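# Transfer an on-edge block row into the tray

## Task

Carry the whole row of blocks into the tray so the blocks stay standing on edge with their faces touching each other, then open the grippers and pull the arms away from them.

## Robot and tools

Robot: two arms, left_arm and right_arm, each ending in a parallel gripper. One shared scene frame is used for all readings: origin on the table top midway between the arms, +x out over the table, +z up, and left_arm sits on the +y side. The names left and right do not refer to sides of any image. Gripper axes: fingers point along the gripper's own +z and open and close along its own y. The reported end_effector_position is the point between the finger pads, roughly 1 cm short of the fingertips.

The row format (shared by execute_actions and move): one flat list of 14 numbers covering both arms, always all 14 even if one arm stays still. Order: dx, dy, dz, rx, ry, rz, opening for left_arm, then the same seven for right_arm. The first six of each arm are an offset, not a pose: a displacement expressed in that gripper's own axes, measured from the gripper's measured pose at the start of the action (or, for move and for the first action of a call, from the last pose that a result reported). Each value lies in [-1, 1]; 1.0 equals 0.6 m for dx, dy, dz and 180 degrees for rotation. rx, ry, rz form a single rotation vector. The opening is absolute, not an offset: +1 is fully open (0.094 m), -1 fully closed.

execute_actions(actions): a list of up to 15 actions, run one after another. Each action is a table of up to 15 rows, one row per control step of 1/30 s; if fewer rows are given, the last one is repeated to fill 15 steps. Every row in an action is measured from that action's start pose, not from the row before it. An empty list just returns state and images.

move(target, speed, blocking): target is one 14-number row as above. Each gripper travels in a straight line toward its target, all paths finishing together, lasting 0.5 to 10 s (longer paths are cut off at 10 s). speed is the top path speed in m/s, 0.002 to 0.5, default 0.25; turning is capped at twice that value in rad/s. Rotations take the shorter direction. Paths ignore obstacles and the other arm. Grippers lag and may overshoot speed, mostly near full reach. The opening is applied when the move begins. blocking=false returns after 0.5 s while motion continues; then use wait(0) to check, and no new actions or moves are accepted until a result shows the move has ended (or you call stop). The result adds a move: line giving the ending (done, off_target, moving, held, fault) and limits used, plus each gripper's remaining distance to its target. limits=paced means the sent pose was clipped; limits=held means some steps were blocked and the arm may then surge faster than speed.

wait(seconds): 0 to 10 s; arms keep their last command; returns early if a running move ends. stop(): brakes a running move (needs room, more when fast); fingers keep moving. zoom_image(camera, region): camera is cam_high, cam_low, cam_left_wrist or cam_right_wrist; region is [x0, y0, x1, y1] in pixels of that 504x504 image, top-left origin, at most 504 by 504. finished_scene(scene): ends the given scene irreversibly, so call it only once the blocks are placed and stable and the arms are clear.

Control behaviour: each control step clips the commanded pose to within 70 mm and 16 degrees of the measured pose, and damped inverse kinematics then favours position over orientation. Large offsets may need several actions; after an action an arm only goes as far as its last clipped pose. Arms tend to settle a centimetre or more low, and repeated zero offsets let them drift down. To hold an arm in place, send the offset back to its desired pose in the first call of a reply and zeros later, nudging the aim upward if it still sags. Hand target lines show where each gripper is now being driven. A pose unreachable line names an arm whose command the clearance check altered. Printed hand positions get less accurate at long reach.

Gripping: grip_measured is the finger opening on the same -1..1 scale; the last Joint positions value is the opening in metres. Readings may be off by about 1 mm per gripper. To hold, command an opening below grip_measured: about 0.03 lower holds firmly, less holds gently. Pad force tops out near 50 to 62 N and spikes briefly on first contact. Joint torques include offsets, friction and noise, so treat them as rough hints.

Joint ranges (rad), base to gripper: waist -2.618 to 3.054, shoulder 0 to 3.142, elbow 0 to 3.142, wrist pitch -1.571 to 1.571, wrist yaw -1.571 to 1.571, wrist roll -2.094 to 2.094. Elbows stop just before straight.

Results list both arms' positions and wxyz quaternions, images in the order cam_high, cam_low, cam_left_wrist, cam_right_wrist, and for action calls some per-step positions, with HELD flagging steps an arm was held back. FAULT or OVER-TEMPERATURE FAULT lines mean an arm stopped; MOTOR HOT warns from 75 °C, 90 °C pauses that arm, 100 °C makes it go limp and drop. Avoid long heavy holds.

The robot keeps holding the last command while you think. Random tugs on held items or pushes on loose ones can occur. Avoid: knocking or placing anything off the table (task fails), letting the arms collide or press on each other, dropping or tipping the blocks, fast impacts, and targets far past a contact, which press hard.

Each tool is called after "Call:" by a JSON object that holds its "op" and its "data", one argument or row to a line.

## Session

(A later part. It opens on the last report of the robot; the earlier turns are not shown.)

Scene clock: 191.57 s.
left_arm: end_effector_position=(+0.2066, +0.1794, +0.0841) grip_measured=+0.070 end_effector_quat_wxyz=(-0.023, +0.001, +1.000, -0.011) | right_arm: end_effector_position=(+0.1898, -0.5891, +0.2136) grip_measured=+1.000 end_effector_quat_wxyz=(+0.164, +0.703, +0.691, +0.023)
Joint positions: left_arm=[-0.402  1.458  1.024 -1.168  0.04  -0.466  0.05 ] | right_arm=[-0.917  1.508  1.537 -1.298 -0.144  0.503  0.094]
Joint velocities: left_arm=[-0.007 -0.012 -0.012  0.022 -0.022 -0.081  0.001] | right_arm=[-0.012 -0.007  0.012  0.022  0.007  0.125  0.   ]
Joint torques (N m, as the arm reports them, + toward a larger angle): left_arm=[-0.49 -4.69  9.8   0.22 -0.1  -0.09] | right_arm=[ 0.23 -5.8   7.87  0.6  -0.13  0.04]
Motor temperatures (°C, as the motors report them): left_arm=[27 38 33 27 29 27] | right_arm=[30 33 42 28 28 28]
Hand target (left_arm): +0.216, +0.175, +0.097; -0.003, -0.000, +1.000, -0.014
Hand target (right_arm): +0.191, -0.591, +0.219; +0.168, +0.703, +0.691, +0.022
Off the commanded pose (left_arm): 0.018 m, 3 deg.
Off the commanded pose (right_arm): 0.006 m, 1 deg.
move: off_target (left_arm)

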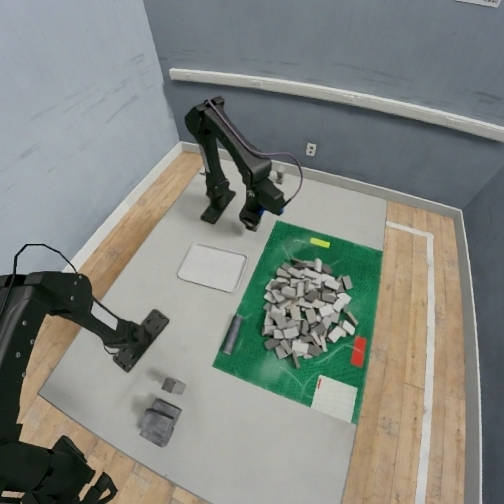

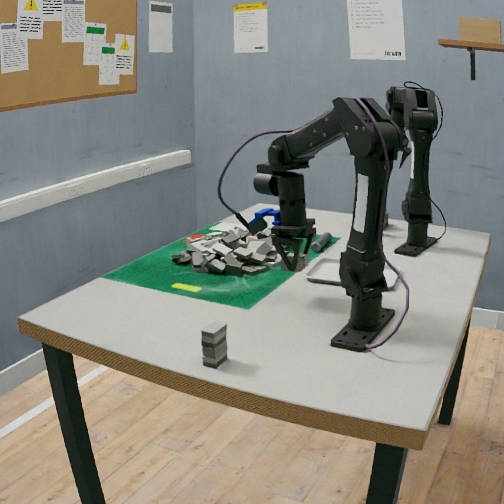

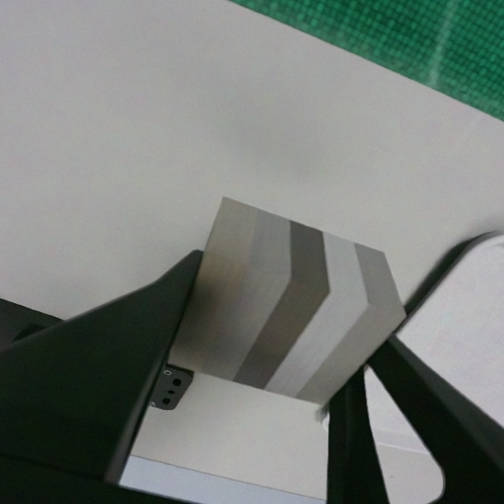

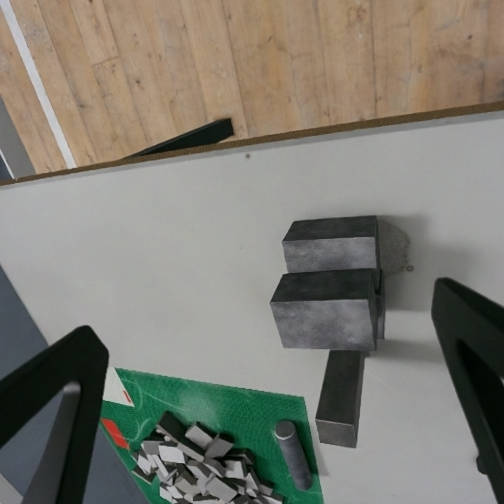

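Call:
{"op": "move", "data": {
  "target": [0.128,-0.282,-0.002,-0.007,-0.0146,0,0.02,-0.006,0.005,-0.008,0,0,0,1],
  "speed": 0.2
}}

Scene clock: 203.67 s.
left_arm: end_effector_position=(+0.1179, +0.0181, +0.0771) grip_measured=+0.070 end_effector_quat_wxyz=(-0.023, +0.005, +1.000, +0.009) | right_arm: end_effector_position=(+0.1901, -0.5897, +0.2140) grip_measured=+1.000 end_effector_quat_wxyz=(+0.160, +0.704, +0.692, +0.025)
Joint positions: left_arm=[-1.089  1.708  1.249 -1.147  0.035 -1.144  0.05 ] | right_arm=[-0.917  1.519  1.551 -1.311 -0.144  0.503  0.094]
Joint velocities: left_arm=[ 0.002 -0.007  0.007 -0.051 -0.037  0.022 -0.   ] | right_arm=[-0.002 -0.002  0.012  0.095  0.007 -0.051  0.   ]
Joint torques (N m, as the arm reports them, + toward a larger angle): left_arm=[-0.15 -7.01  9.82  0.15 -0.15 -0.09] | right_arm=[ 0.   -5.92  8.07  0.59 -0.12  0.08]
Motor temperatures (°C, as the motors report them): left_arm=[27 38 35 27 29 27] | right_arm=[30 34 42 28 28 28]
Hand target (left_arm): +0.124, +0.010, +0.092; -0.008, +0.001, +1.000, -0.006
Hand target (right_arm): +0.191, -0.592, +0.219; +0.164, +0.703, +0.691, +0.023
Off the commanded pose (left_arm): 0.021 m, 3 deg.
Off the commanded pose (right_arm): 0.006 m, 1 deg.
move: off_target (left_arm)

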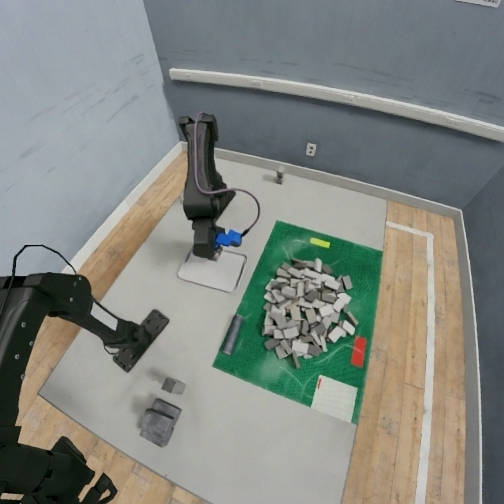

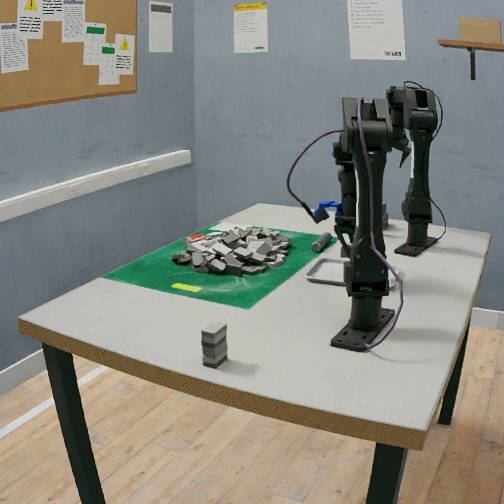

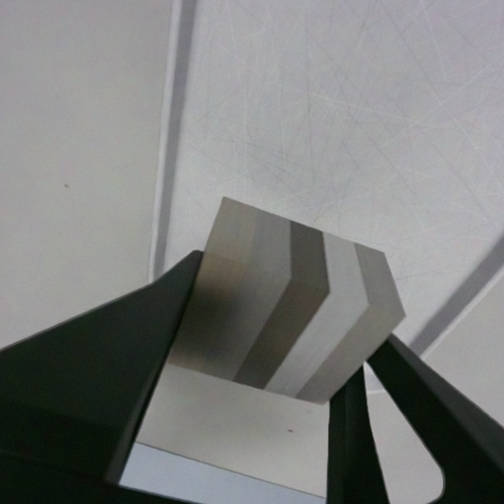

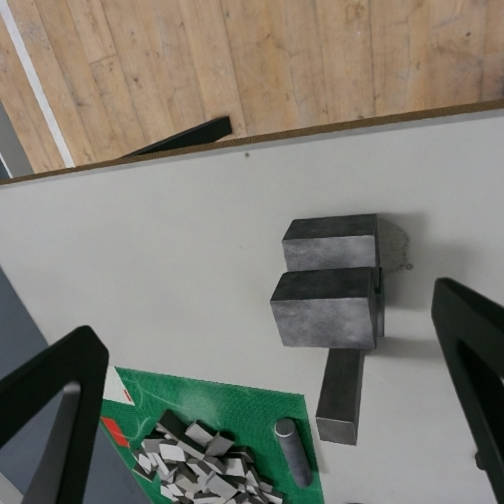

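Call:
{"op": "move", "data": {
  "target": [-0.015,-0.0545,0.06,0.0076,-0.021,-0.003,0.02,-0.006,0.005,-0.008,0,0,0,1],
  "speed": 0.08
}}

Scene clock: 219.13 s.
left_arm: end_effector_position=(+0.1235, -0.0125, +0.0347) grip_measured=+0.070 end_effector_quat_wxyz=(-0.003, -0.000, +1.000, +0.001) | right_arm: end_effector_position=(+0.1905, -0.5904, +0.2144) grip_measured=+1.000 end_effector_quat_wxyz=(+0.156, +0.705, +0.692, +0.026)
Joint positions: left_arm=[-1.128  1.838  1.232 -0.97   0.004 -1.195  0.05 ] | right_arm=[-0.917  1.531  1.567 -1.323 -0.144  0.503  0.094]
Joint velocities: left_arm=[-0.022 -0.002 -0.012  0.051 -0.095 -0.037  0.   ] | right_arm=[-0.012  0.002 -0.002  0.022 -0.066 -0.037  0.   ]
Joint torques (N m, as the arm reports them, + toward a larger angle): left_arm=[-0.68 -8.39  5.75  0.36 -0.2  -0.1 ] | right_arm=[-0.13 -6.07  7.85  0.58 -0.1   0.03]
Motor temperatures (°C, as the motors report them): left_arm=[27 40 37 27 29 27] | right_arm=[30 34 42 28 28 28]
Hand target (left_arm): +0.124, -0.014, +0.040; +0.009, +0.000, +1.000, -0.004
Hand target (right_arm): +0.192, -0.592, +0.220; +0.160, +0.704, +0.691, +0.025
Off the commanded pose (left_arm): 0.006 m, 2 deg.
Off the commanded pose (right_arm): 0.006 m, 0 deg.
move: done

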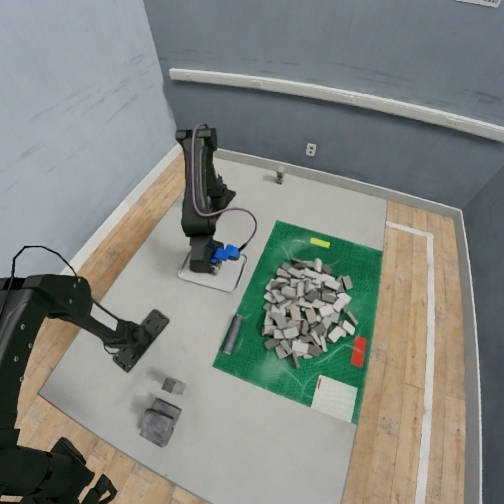

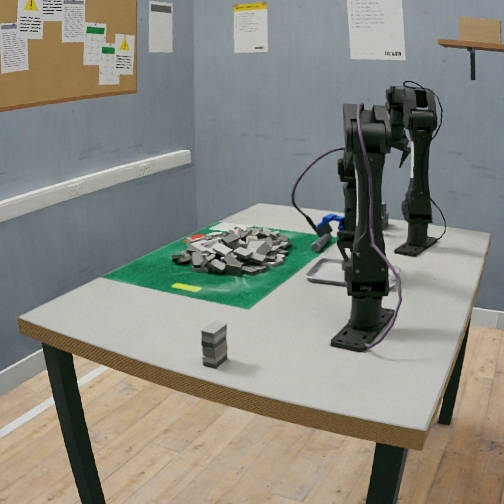

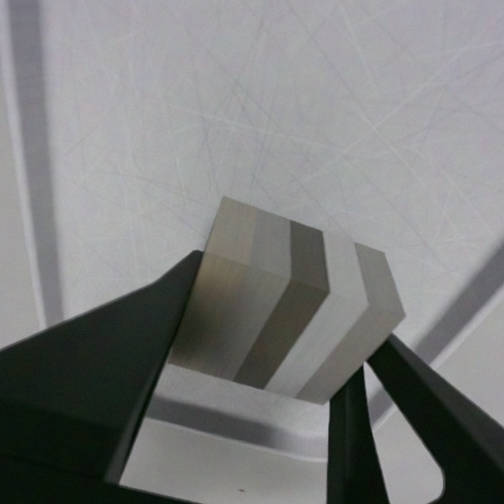

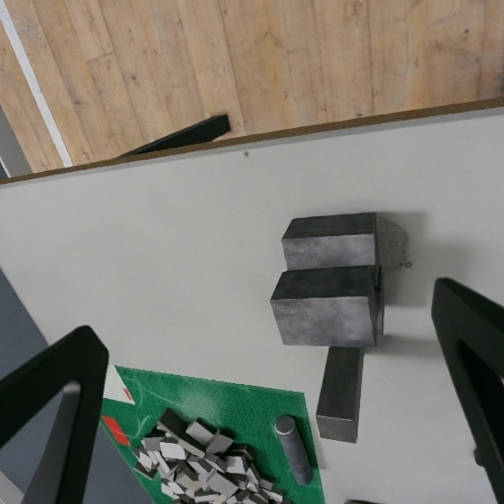

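Call:
{"op": "move", "data": {
  "target": [0,0,0.026,0.002,-0.011,0,0.02,-0.006,0.005,-0.008,0,0,0,1],
  "speed": 0.02
}}

Scene clock: 222.33 s.
left_arm: end_effector_position=(+0.1236, -0.0108, +0.0193) grip_measured=+0.070 end_effector_quat_wxyz=(+0.002, -0.002, +1.000, +0.002) | right_arm: end_effector_position=(+0.1911, -0.5915, +0.2150) grip_measured=+1.000 end_effector_quat_wxyz=(+0.152, +0.705, +0.692, +0.027)
Joint positions: left_arm=[-1.131  1.852  1.185 -0.906 -0.005 -1.202  0.05 ] | right_arm=[-0.917  1.543  1.583 -1.334 -0.144  0.503  0.094]
Joint velocities: left_arm=[-0.002 -0.012 -0.002 -0.007 -0.051 -0.066 -0.001] | right_arm=[ 0.002  0.007 -0.002 -0.007  0.037 -0.022  0.   ]
Joint torques (N m, as the arm reports them, + toward a larger angle): left_arm=[-0.9  -7.76  4.84  0.53 -0.22 -0.11] | right_arm=[ 0.24 -6.21  8.02  0.51 -0.11  0.04]
Motor temperatures (°C, as the motors report them): left_arm=[27 41 36 27 29 27] | right_arm=[30 34 42 28 28 28]
Hand target (left_arm): +0.123, -0.012, +0.019; +0.014, -0.000, +1.000, -0.002
Hand target (right_arm): +0.192, -0.593, +0.220; +0.156, +0.705, +0.692, +0.026
Off the commanded pose (left_arm): 0.002 m, 1 deg.
Off the commanded pose (right_arm): 0.006 m, 0 deg.
move: done

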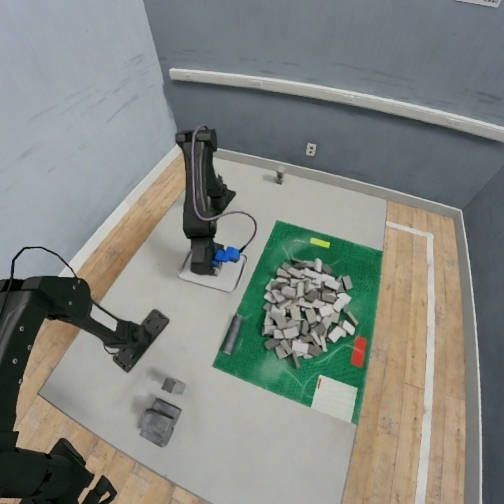

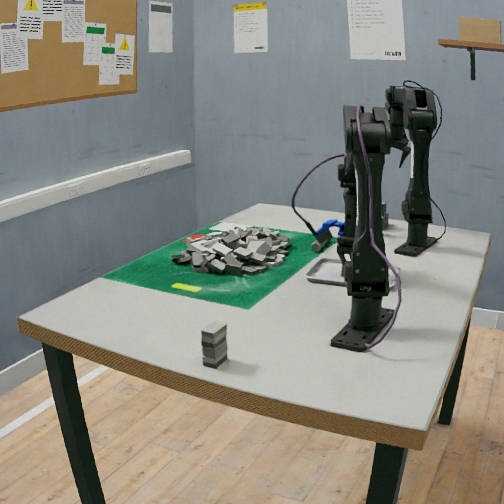

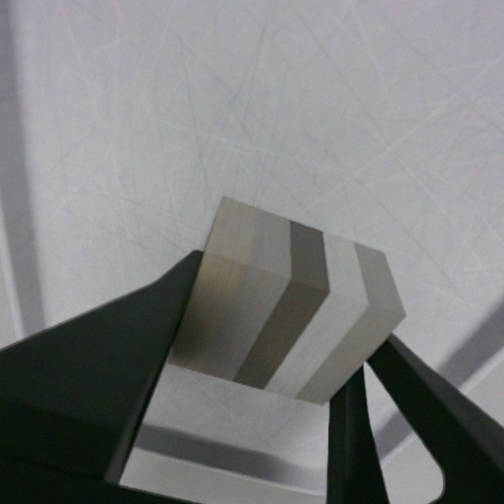

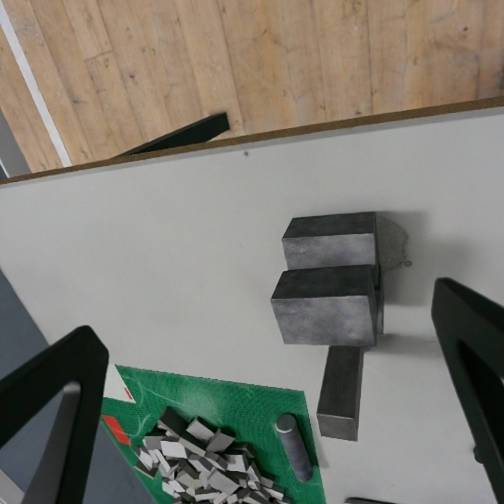

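Call:
{"op": "execute_actions", "data": {
  "actions": [
    [[0,0,0.002,0,-0.006,0,0.02,-0.004,0.004,-0.008,0,0,0,1],[0,0,0.004,0,-0.006,0,0.02,-0.004,0.004,-0.008,0,0,0,1],[0,0,0.005,0,-0.006,0,0.02,-0.004,0.004,-0.008,0,0,0,1],[0,0,0.006,0,-0.006,0,0.02,-0.004,0.004,-0.008,0,0,0,1],[0,0,0.007,0,-0.006,0,0.02,-0.004,0.004,-0.008,0,0,0,1],[0,0,0.008,0,-0.006,0,0.02,-0.004,0.004,-0.008,0,0,0,1]]
  ]
}}

Scene clock: 226.10 s.
left_arm: end_effector_position=(+0.1237, -0.0108, +0.0193) grip_measured=+0.070 end_effector_quat_wxyz=(+0.002, -0.002, +1.000, +0.002) | right_arm: end_effector_position=(+0.1909, -0.5912, +0.2152) grip_measured=+1.000 end_effector_quat_wxyz=(+0.149, +0.706, +0.692, +0.028)
Joint positions: left_arm=[-1.131  1.852  1.185 -0.905 -0.005 -1.202  0.05 ] | right_arm=[-0.917  1.55   1.593 -1.346 -0.144  0.503  0.094]
Joint velocities: left_arm=[ 0.007  0.012  0.002  0.022 -0.022 -0.051  0.   ] | right_arm=[-0.007  0.012 -0.002 -0.037  0.037 -0.037  0.   ]
Joint torques (N m, as the arm reports them, + toward a larger angle): left_arm=[-0.65 -7.    4.4   0.58 -0.2  -0.11] | right_arm=[ 0.18 -6.31  7.7   0.54 -0.12  0.  ]
Motor temperatures (°C, as the motors report them): left_arm=[27 41 35 27 29 27] | right_arm=[30 34 42 28 28 28]
Hand target (left_arm): +0.124, -0.011, +0.015; +0.011, -0.002, +1.000, +0.002
Hand target (right_arm): +0.192, -0.593, +0.221; +0.153, +0.705, +0.692, +0.027
Off the commanded pose (left_arm): 0.005 m, 1 deg.
Off the commanded pose (right_arm): 0.006 m, 0 deg.
Step readings (end_effector_position):
0: left_arm (+0.1236, -0.0107, +0.0193) | right_arm (+0.1909, -0.5911, +0.2149)
1: left_arm (+0.1236, -0.0107, +0.0193) | right_arm (+0.1908, -0.5911, +0.2151)
2: left_arm (+0.1236, -0.0107, +0.0193) | right_arm (+0.1909, -0.5911, +0.2153)
4: left_arm (+0.1236, -0.0107, +0.0193) | right_arm (+0.1911, -0.5917, +0.2157)
8: left_arm (+0.1237, -0.0108, +0.0193) | right_arm (+0.1911, -0.5916, +0.2155)
15: end_effector_position above

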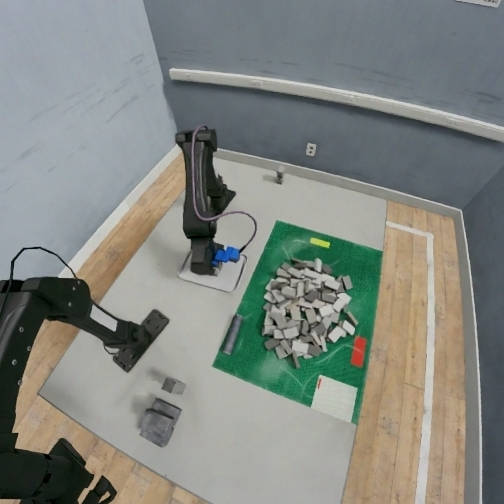

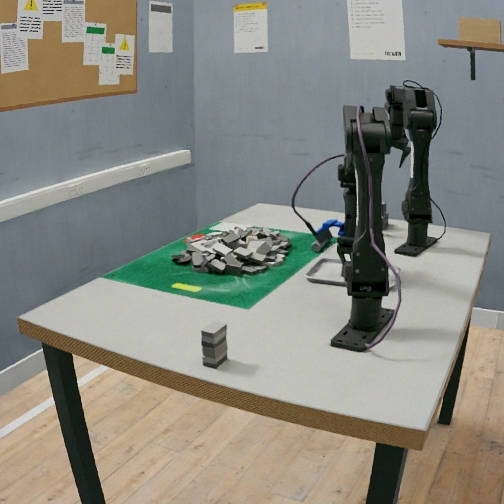

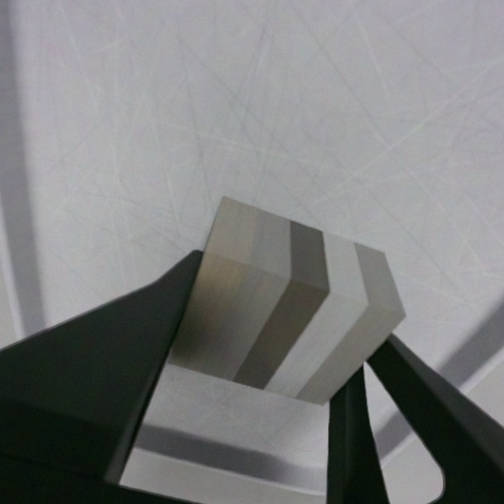

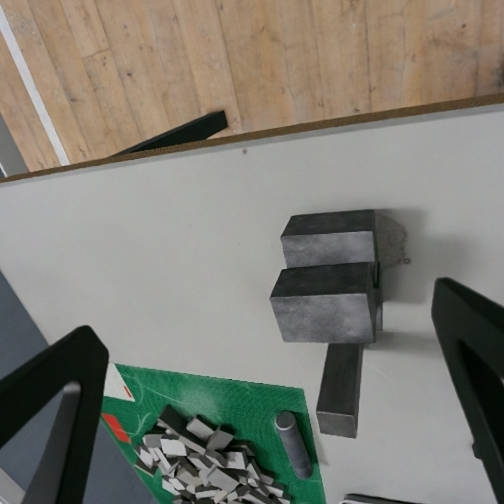

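In contact. Releasing slowly.

Call:
{"op": "execute_actions", "data": {
  "actions": [
    [[0,0,0,0,0,0,0.04,-0.004,0.004,-0.008,0,0,0,1],[0,0,0,0,0,0,0.05,-0.004,0.004,-0.008,0,0,0,1],[0,0,0,0,0,0,0.06,-0.004,0.004,-0.008,0,0,0,1],[0,0,0,0,0,0,0.07,-0.004,0.004,-0.008,0,0,0,1],[0,0,0,0,0,0,0.08,-0.004,0.004,-0.008,0,0,0,1],[0,0,0,0,0,0,0.09,-0.004,0.004,-0.008,0,0,0,1],[0,0,0,0,0,0,0.11,-0.004,0.004,-0.008,0,0,0,1],[0,0,0,0,0,0,0.14,-0.004,0.004,-0.008,0,0,0,1],[0,0,0,0,0,0,0.18,-0.004,0.004,-0.008,0,0,0,1],[0,0,0,0,0,0,0.24,-0.004,0.004,-0.008,0,0,0,1],[0,0,0,0,0,0,0.3,-0.004,0.004,-0.008,0,0,0,1],[0,0,0,0,0,0,0.4,-0.004,0.004,-0.008,0,0,0,1],[0,0,0,0,0,0,0.5,-0.004,0.004,-0.008,0,0,0,1],[0,0,0,0,0,0,0.6,-0.004,0.004,-0.008,0,0,0,1]]
  ]
}}

Call:
{"op": "move", "data": {
  "target": [0,0,-0.15,0,0,0,0.6,0,0,0,0,0,0,1],
  "speed": 0.12
}}

Scene clock: 234.83 s.
left_arm: end_effector_position=(+0.1234, -0.0106, +0.0193) grip_measured=+0.586 end_effector_quat_wxyz=(+0.002, -0.002, +1.000, +0.002) | right_arm: end_effector_position=(+0.1907, -0.5909, +0.2155) grip_measured=+1.000 end_effector_quat_wxyz=(+0.145, +0.706, +0.692, +0.030)
Joint positions: left_arm=[-1.131  1.852  1.185 -0.906 -0.005 -1.202  0.075] | right_arm=[-0.917  1.557  1.603 -1.357 -0.144  0.503  0.094]
Joint velocities: left_arm=[-0.017  0.002 -0.002 -0.037 -0.051  0.022  0.022] | right_arm=[-0.022 -0.002 -0.012 -0.037 -0.022  0.037  0.   ]
Joint torques (N m, as the arm reports them, + toward a larger angle): left_arm=[ 0.03 -7.13  5.83  0.36 -0.02  0.  ] | right_arm=[ 0.06 -6.16  7.92  0.55 -0.12  0.03]
Motor temperatures (°C, as the motors report them): left_arm=[27 41 34 27 29 27] | right_arm=[30 34 42 28 28 28]
Hand target (left_arm): +0.124, -0.011, +0.019; +0.002, -0.002, +1.000, +0.002
Hand target (right_arm): +0.192, -0.593, +0.221; +0.149, +0.706, +0.692, +0.028
Off the commanded pose (left_arm): 0.000 m, 0 deg.
Off the commanded pose (right_arm): 0.006 m, 0 deg.
Step readings (end_effector_position):
0: left_arm (+0.1237, -0.0108, +0.0193) | right_arm (+0.1908, -0.5911, +0.2152)
1: left_arm (+0.1236, -0.0108, +0.0193) | right_arm (+0.1908, -0.5910, +0.2153)
2: left_arm (+0.1236, -0.0108, +0.0193) | right_arm (+0.1908, -0.5910, +0.2156)
4: left_arm (+0.1235, -0.0107, +0.0193) | right_arm (+0.1911, -0.5916, +0.2159)
8: left_arm (+0.1234, -0.0106, +0.0193) | right_arm (+0.1910, -0.5914, +0.2156)
15: end_effector_position above

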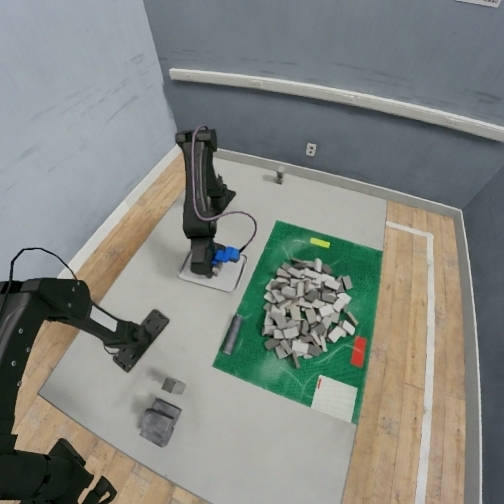

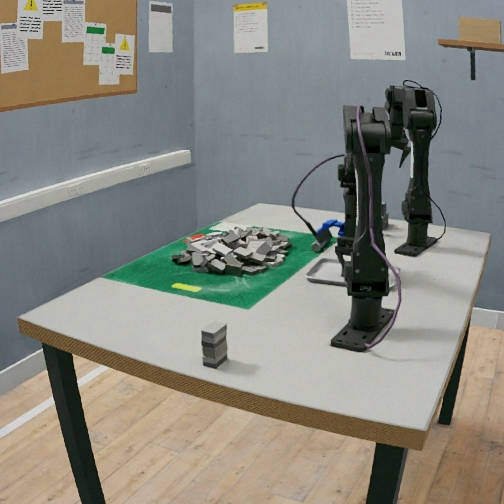

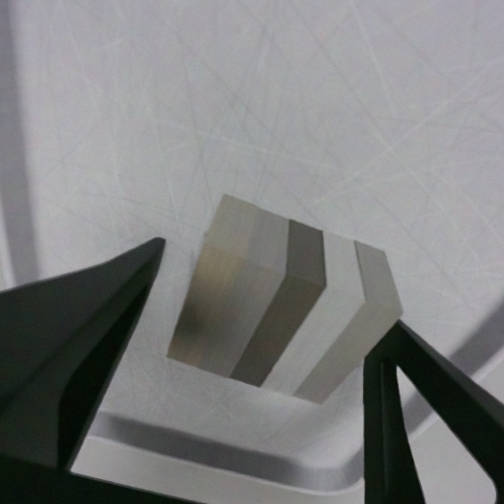

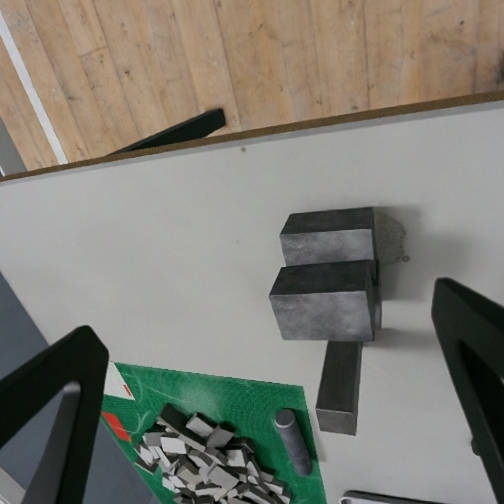

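Scene clock: 236.20 s.
left_arm: end_effector_position=(+0.1215, -0.0059, +0.0942) grip_measured=+0.597 end_effector_quat_wxyz=(-0.006, -0.002, +1.000, +0.021) | right_arm: end_effector_position=(+0.1907, -0.5909, +0.2155) grip_measured=+1.000 end_effector_quat_wxyz=(+0.145, +0.706, +0.692, +0.030)
Joint positions: left_arm=[-1.131  1.793  1.419 -1.241 -0.004 -1.202  0.075] | right_arm=[-0.917  1.557  1.603 -1.357 -0.144  0.503  0.094]
Joint velocities: left_arm=[ 0.002 -0.017  0.007 -0.066 -0.007 -0.066 -0.001] | right_arm=[-0.002  0.012  0.007  0.007 -0.051  0.007  0.   ]
Joint torques (N m, as the arm reports them, + toward a larger angle): left_arm=[-0.18 -8.52  8.8   0.2  -0.02 -0.04] | right_arm=[ 0.04 -7.06  5.97  0.66 -0.13 -0.01]
Motor temperatures (°C, as the motors report them): left_arm=[27 42 34 27 29 27] | right_arm=[30 34 42 28 28 28]
Hand target (left_arm): +0.123, -0.012, +0.109; +0.002, -0.002, +1.000, +0.002
Hand target (right_arm): +0.191, -0.591, +0.215; +0.145, +0.706, +0.692, +0.030
Off the commanded pose (left_arm): 0.016 m, 2 deg.
Off the commanded pose (right_arm): 0.000 m, 0 deg.
move: off_target (left_arm)

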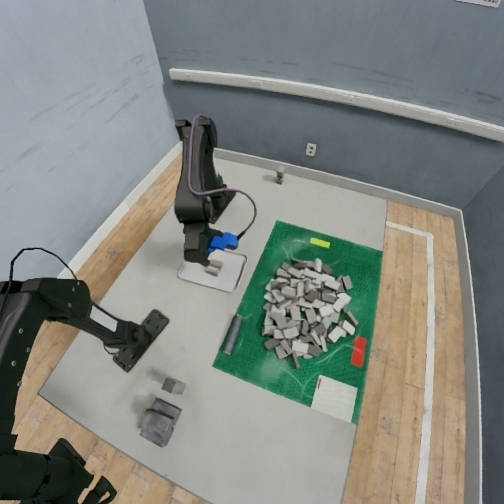

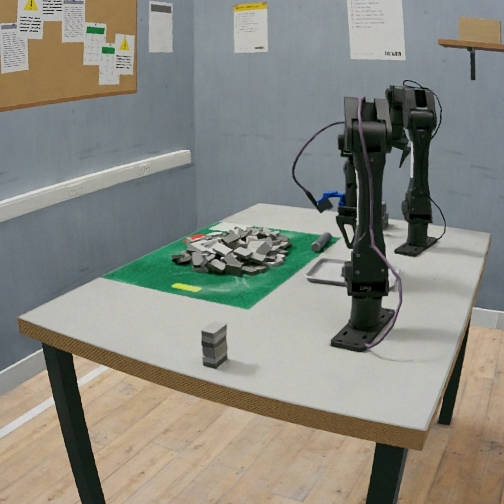

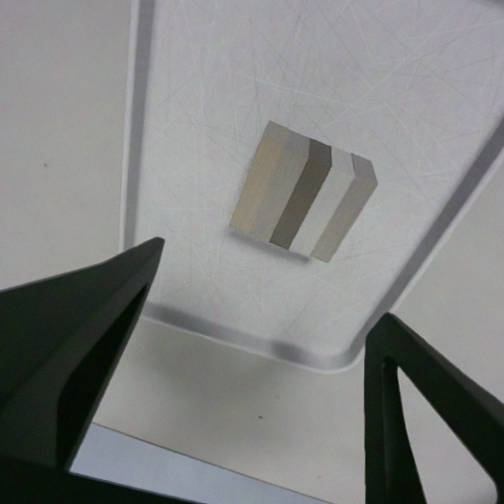

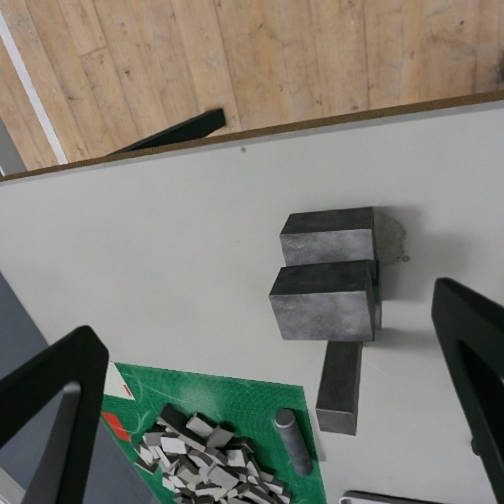

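Move clear of the tray: to about (0.21, 0.19, 0.14).

Call:
{"op": "move", "data": {
  "target": [-0.15,0.33,-0.07,0.013,-0.004,0,1,0,0,0,0,0,0,1],
  "speed": 0.3
}}

Scene clock: 239.70 s.
left_arm: end_effector_position=(+0.2159, +0.1890, +0.1401) grip_measured=+1.000 end_effector_quat_wxyz=(-0.002, -0.003, +1.000, +0.014) | right_arm: end_effector_position=(+0.1907, -0.5909, +0.2155) grip_measured=+1.000 end_effector_quat_wxyz=(+0.145, +0.706, +0.692, +0.030)
Joint positions: left_arm=[-0.395  1.441  1.232 -1.378 -0.023 -0.467  0.094] | right_arm=[-0.917  1.557  1.603 -1.357 -0.144  0.503  0.094]
Joint velocities: left_arm=[-0.002 -0.007 -0.002  0.051  0.037  0.022  0.   ] | right_arm=[-0.007 -0.007 -0.007 -0.051 -0.037  0.007  0.   ]
Joint torques (N m, as the arm reports them, + toward a larger angle): left_arm=[ 0.6  -5.68  7.3   0.27  0.    0.08] | right_arm=[-0.01 -6.79  5.86  0.65 -0.09  0.03]
Motor temperatures (°C, as the motors report them): left_arm=[27 42 34 27 29 27] | right_arm=[30 34 42 28 28 28]
Hand target (left_arm): +0.217, +0.190, +0.148; +0.009, -0.002, +1.000, +0.007
Hand target (right_arm): +0.191, -0.591, +0.215; +0.145, +0.706, +0.692, +0.030
Off the commanded pose (left_arm): 0.006 m, 1 deg.
Off the commanded pose (right_arm): 0.000 m, 0 deg.
move: done

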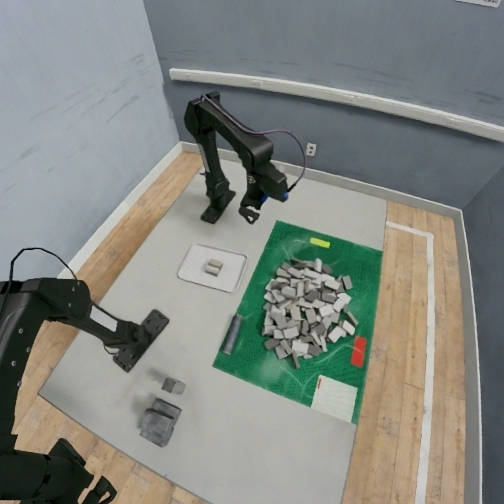

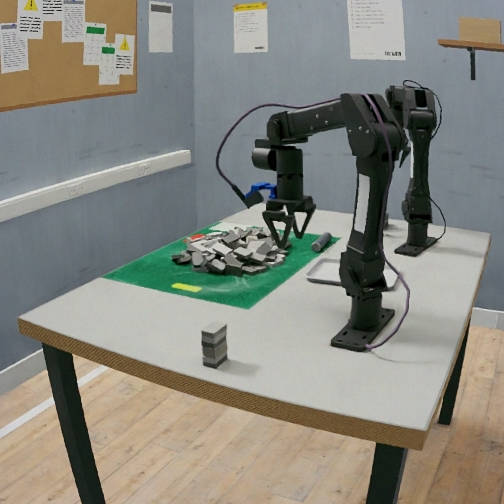

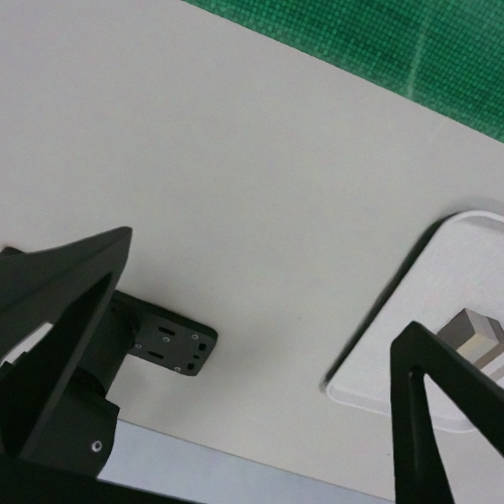

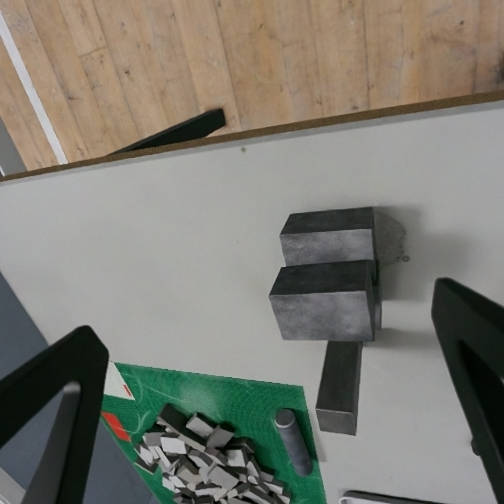

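Call:
{"op": "finished_scene", "data": {
  "scene": 1
}}

The scene is finished: the task was done.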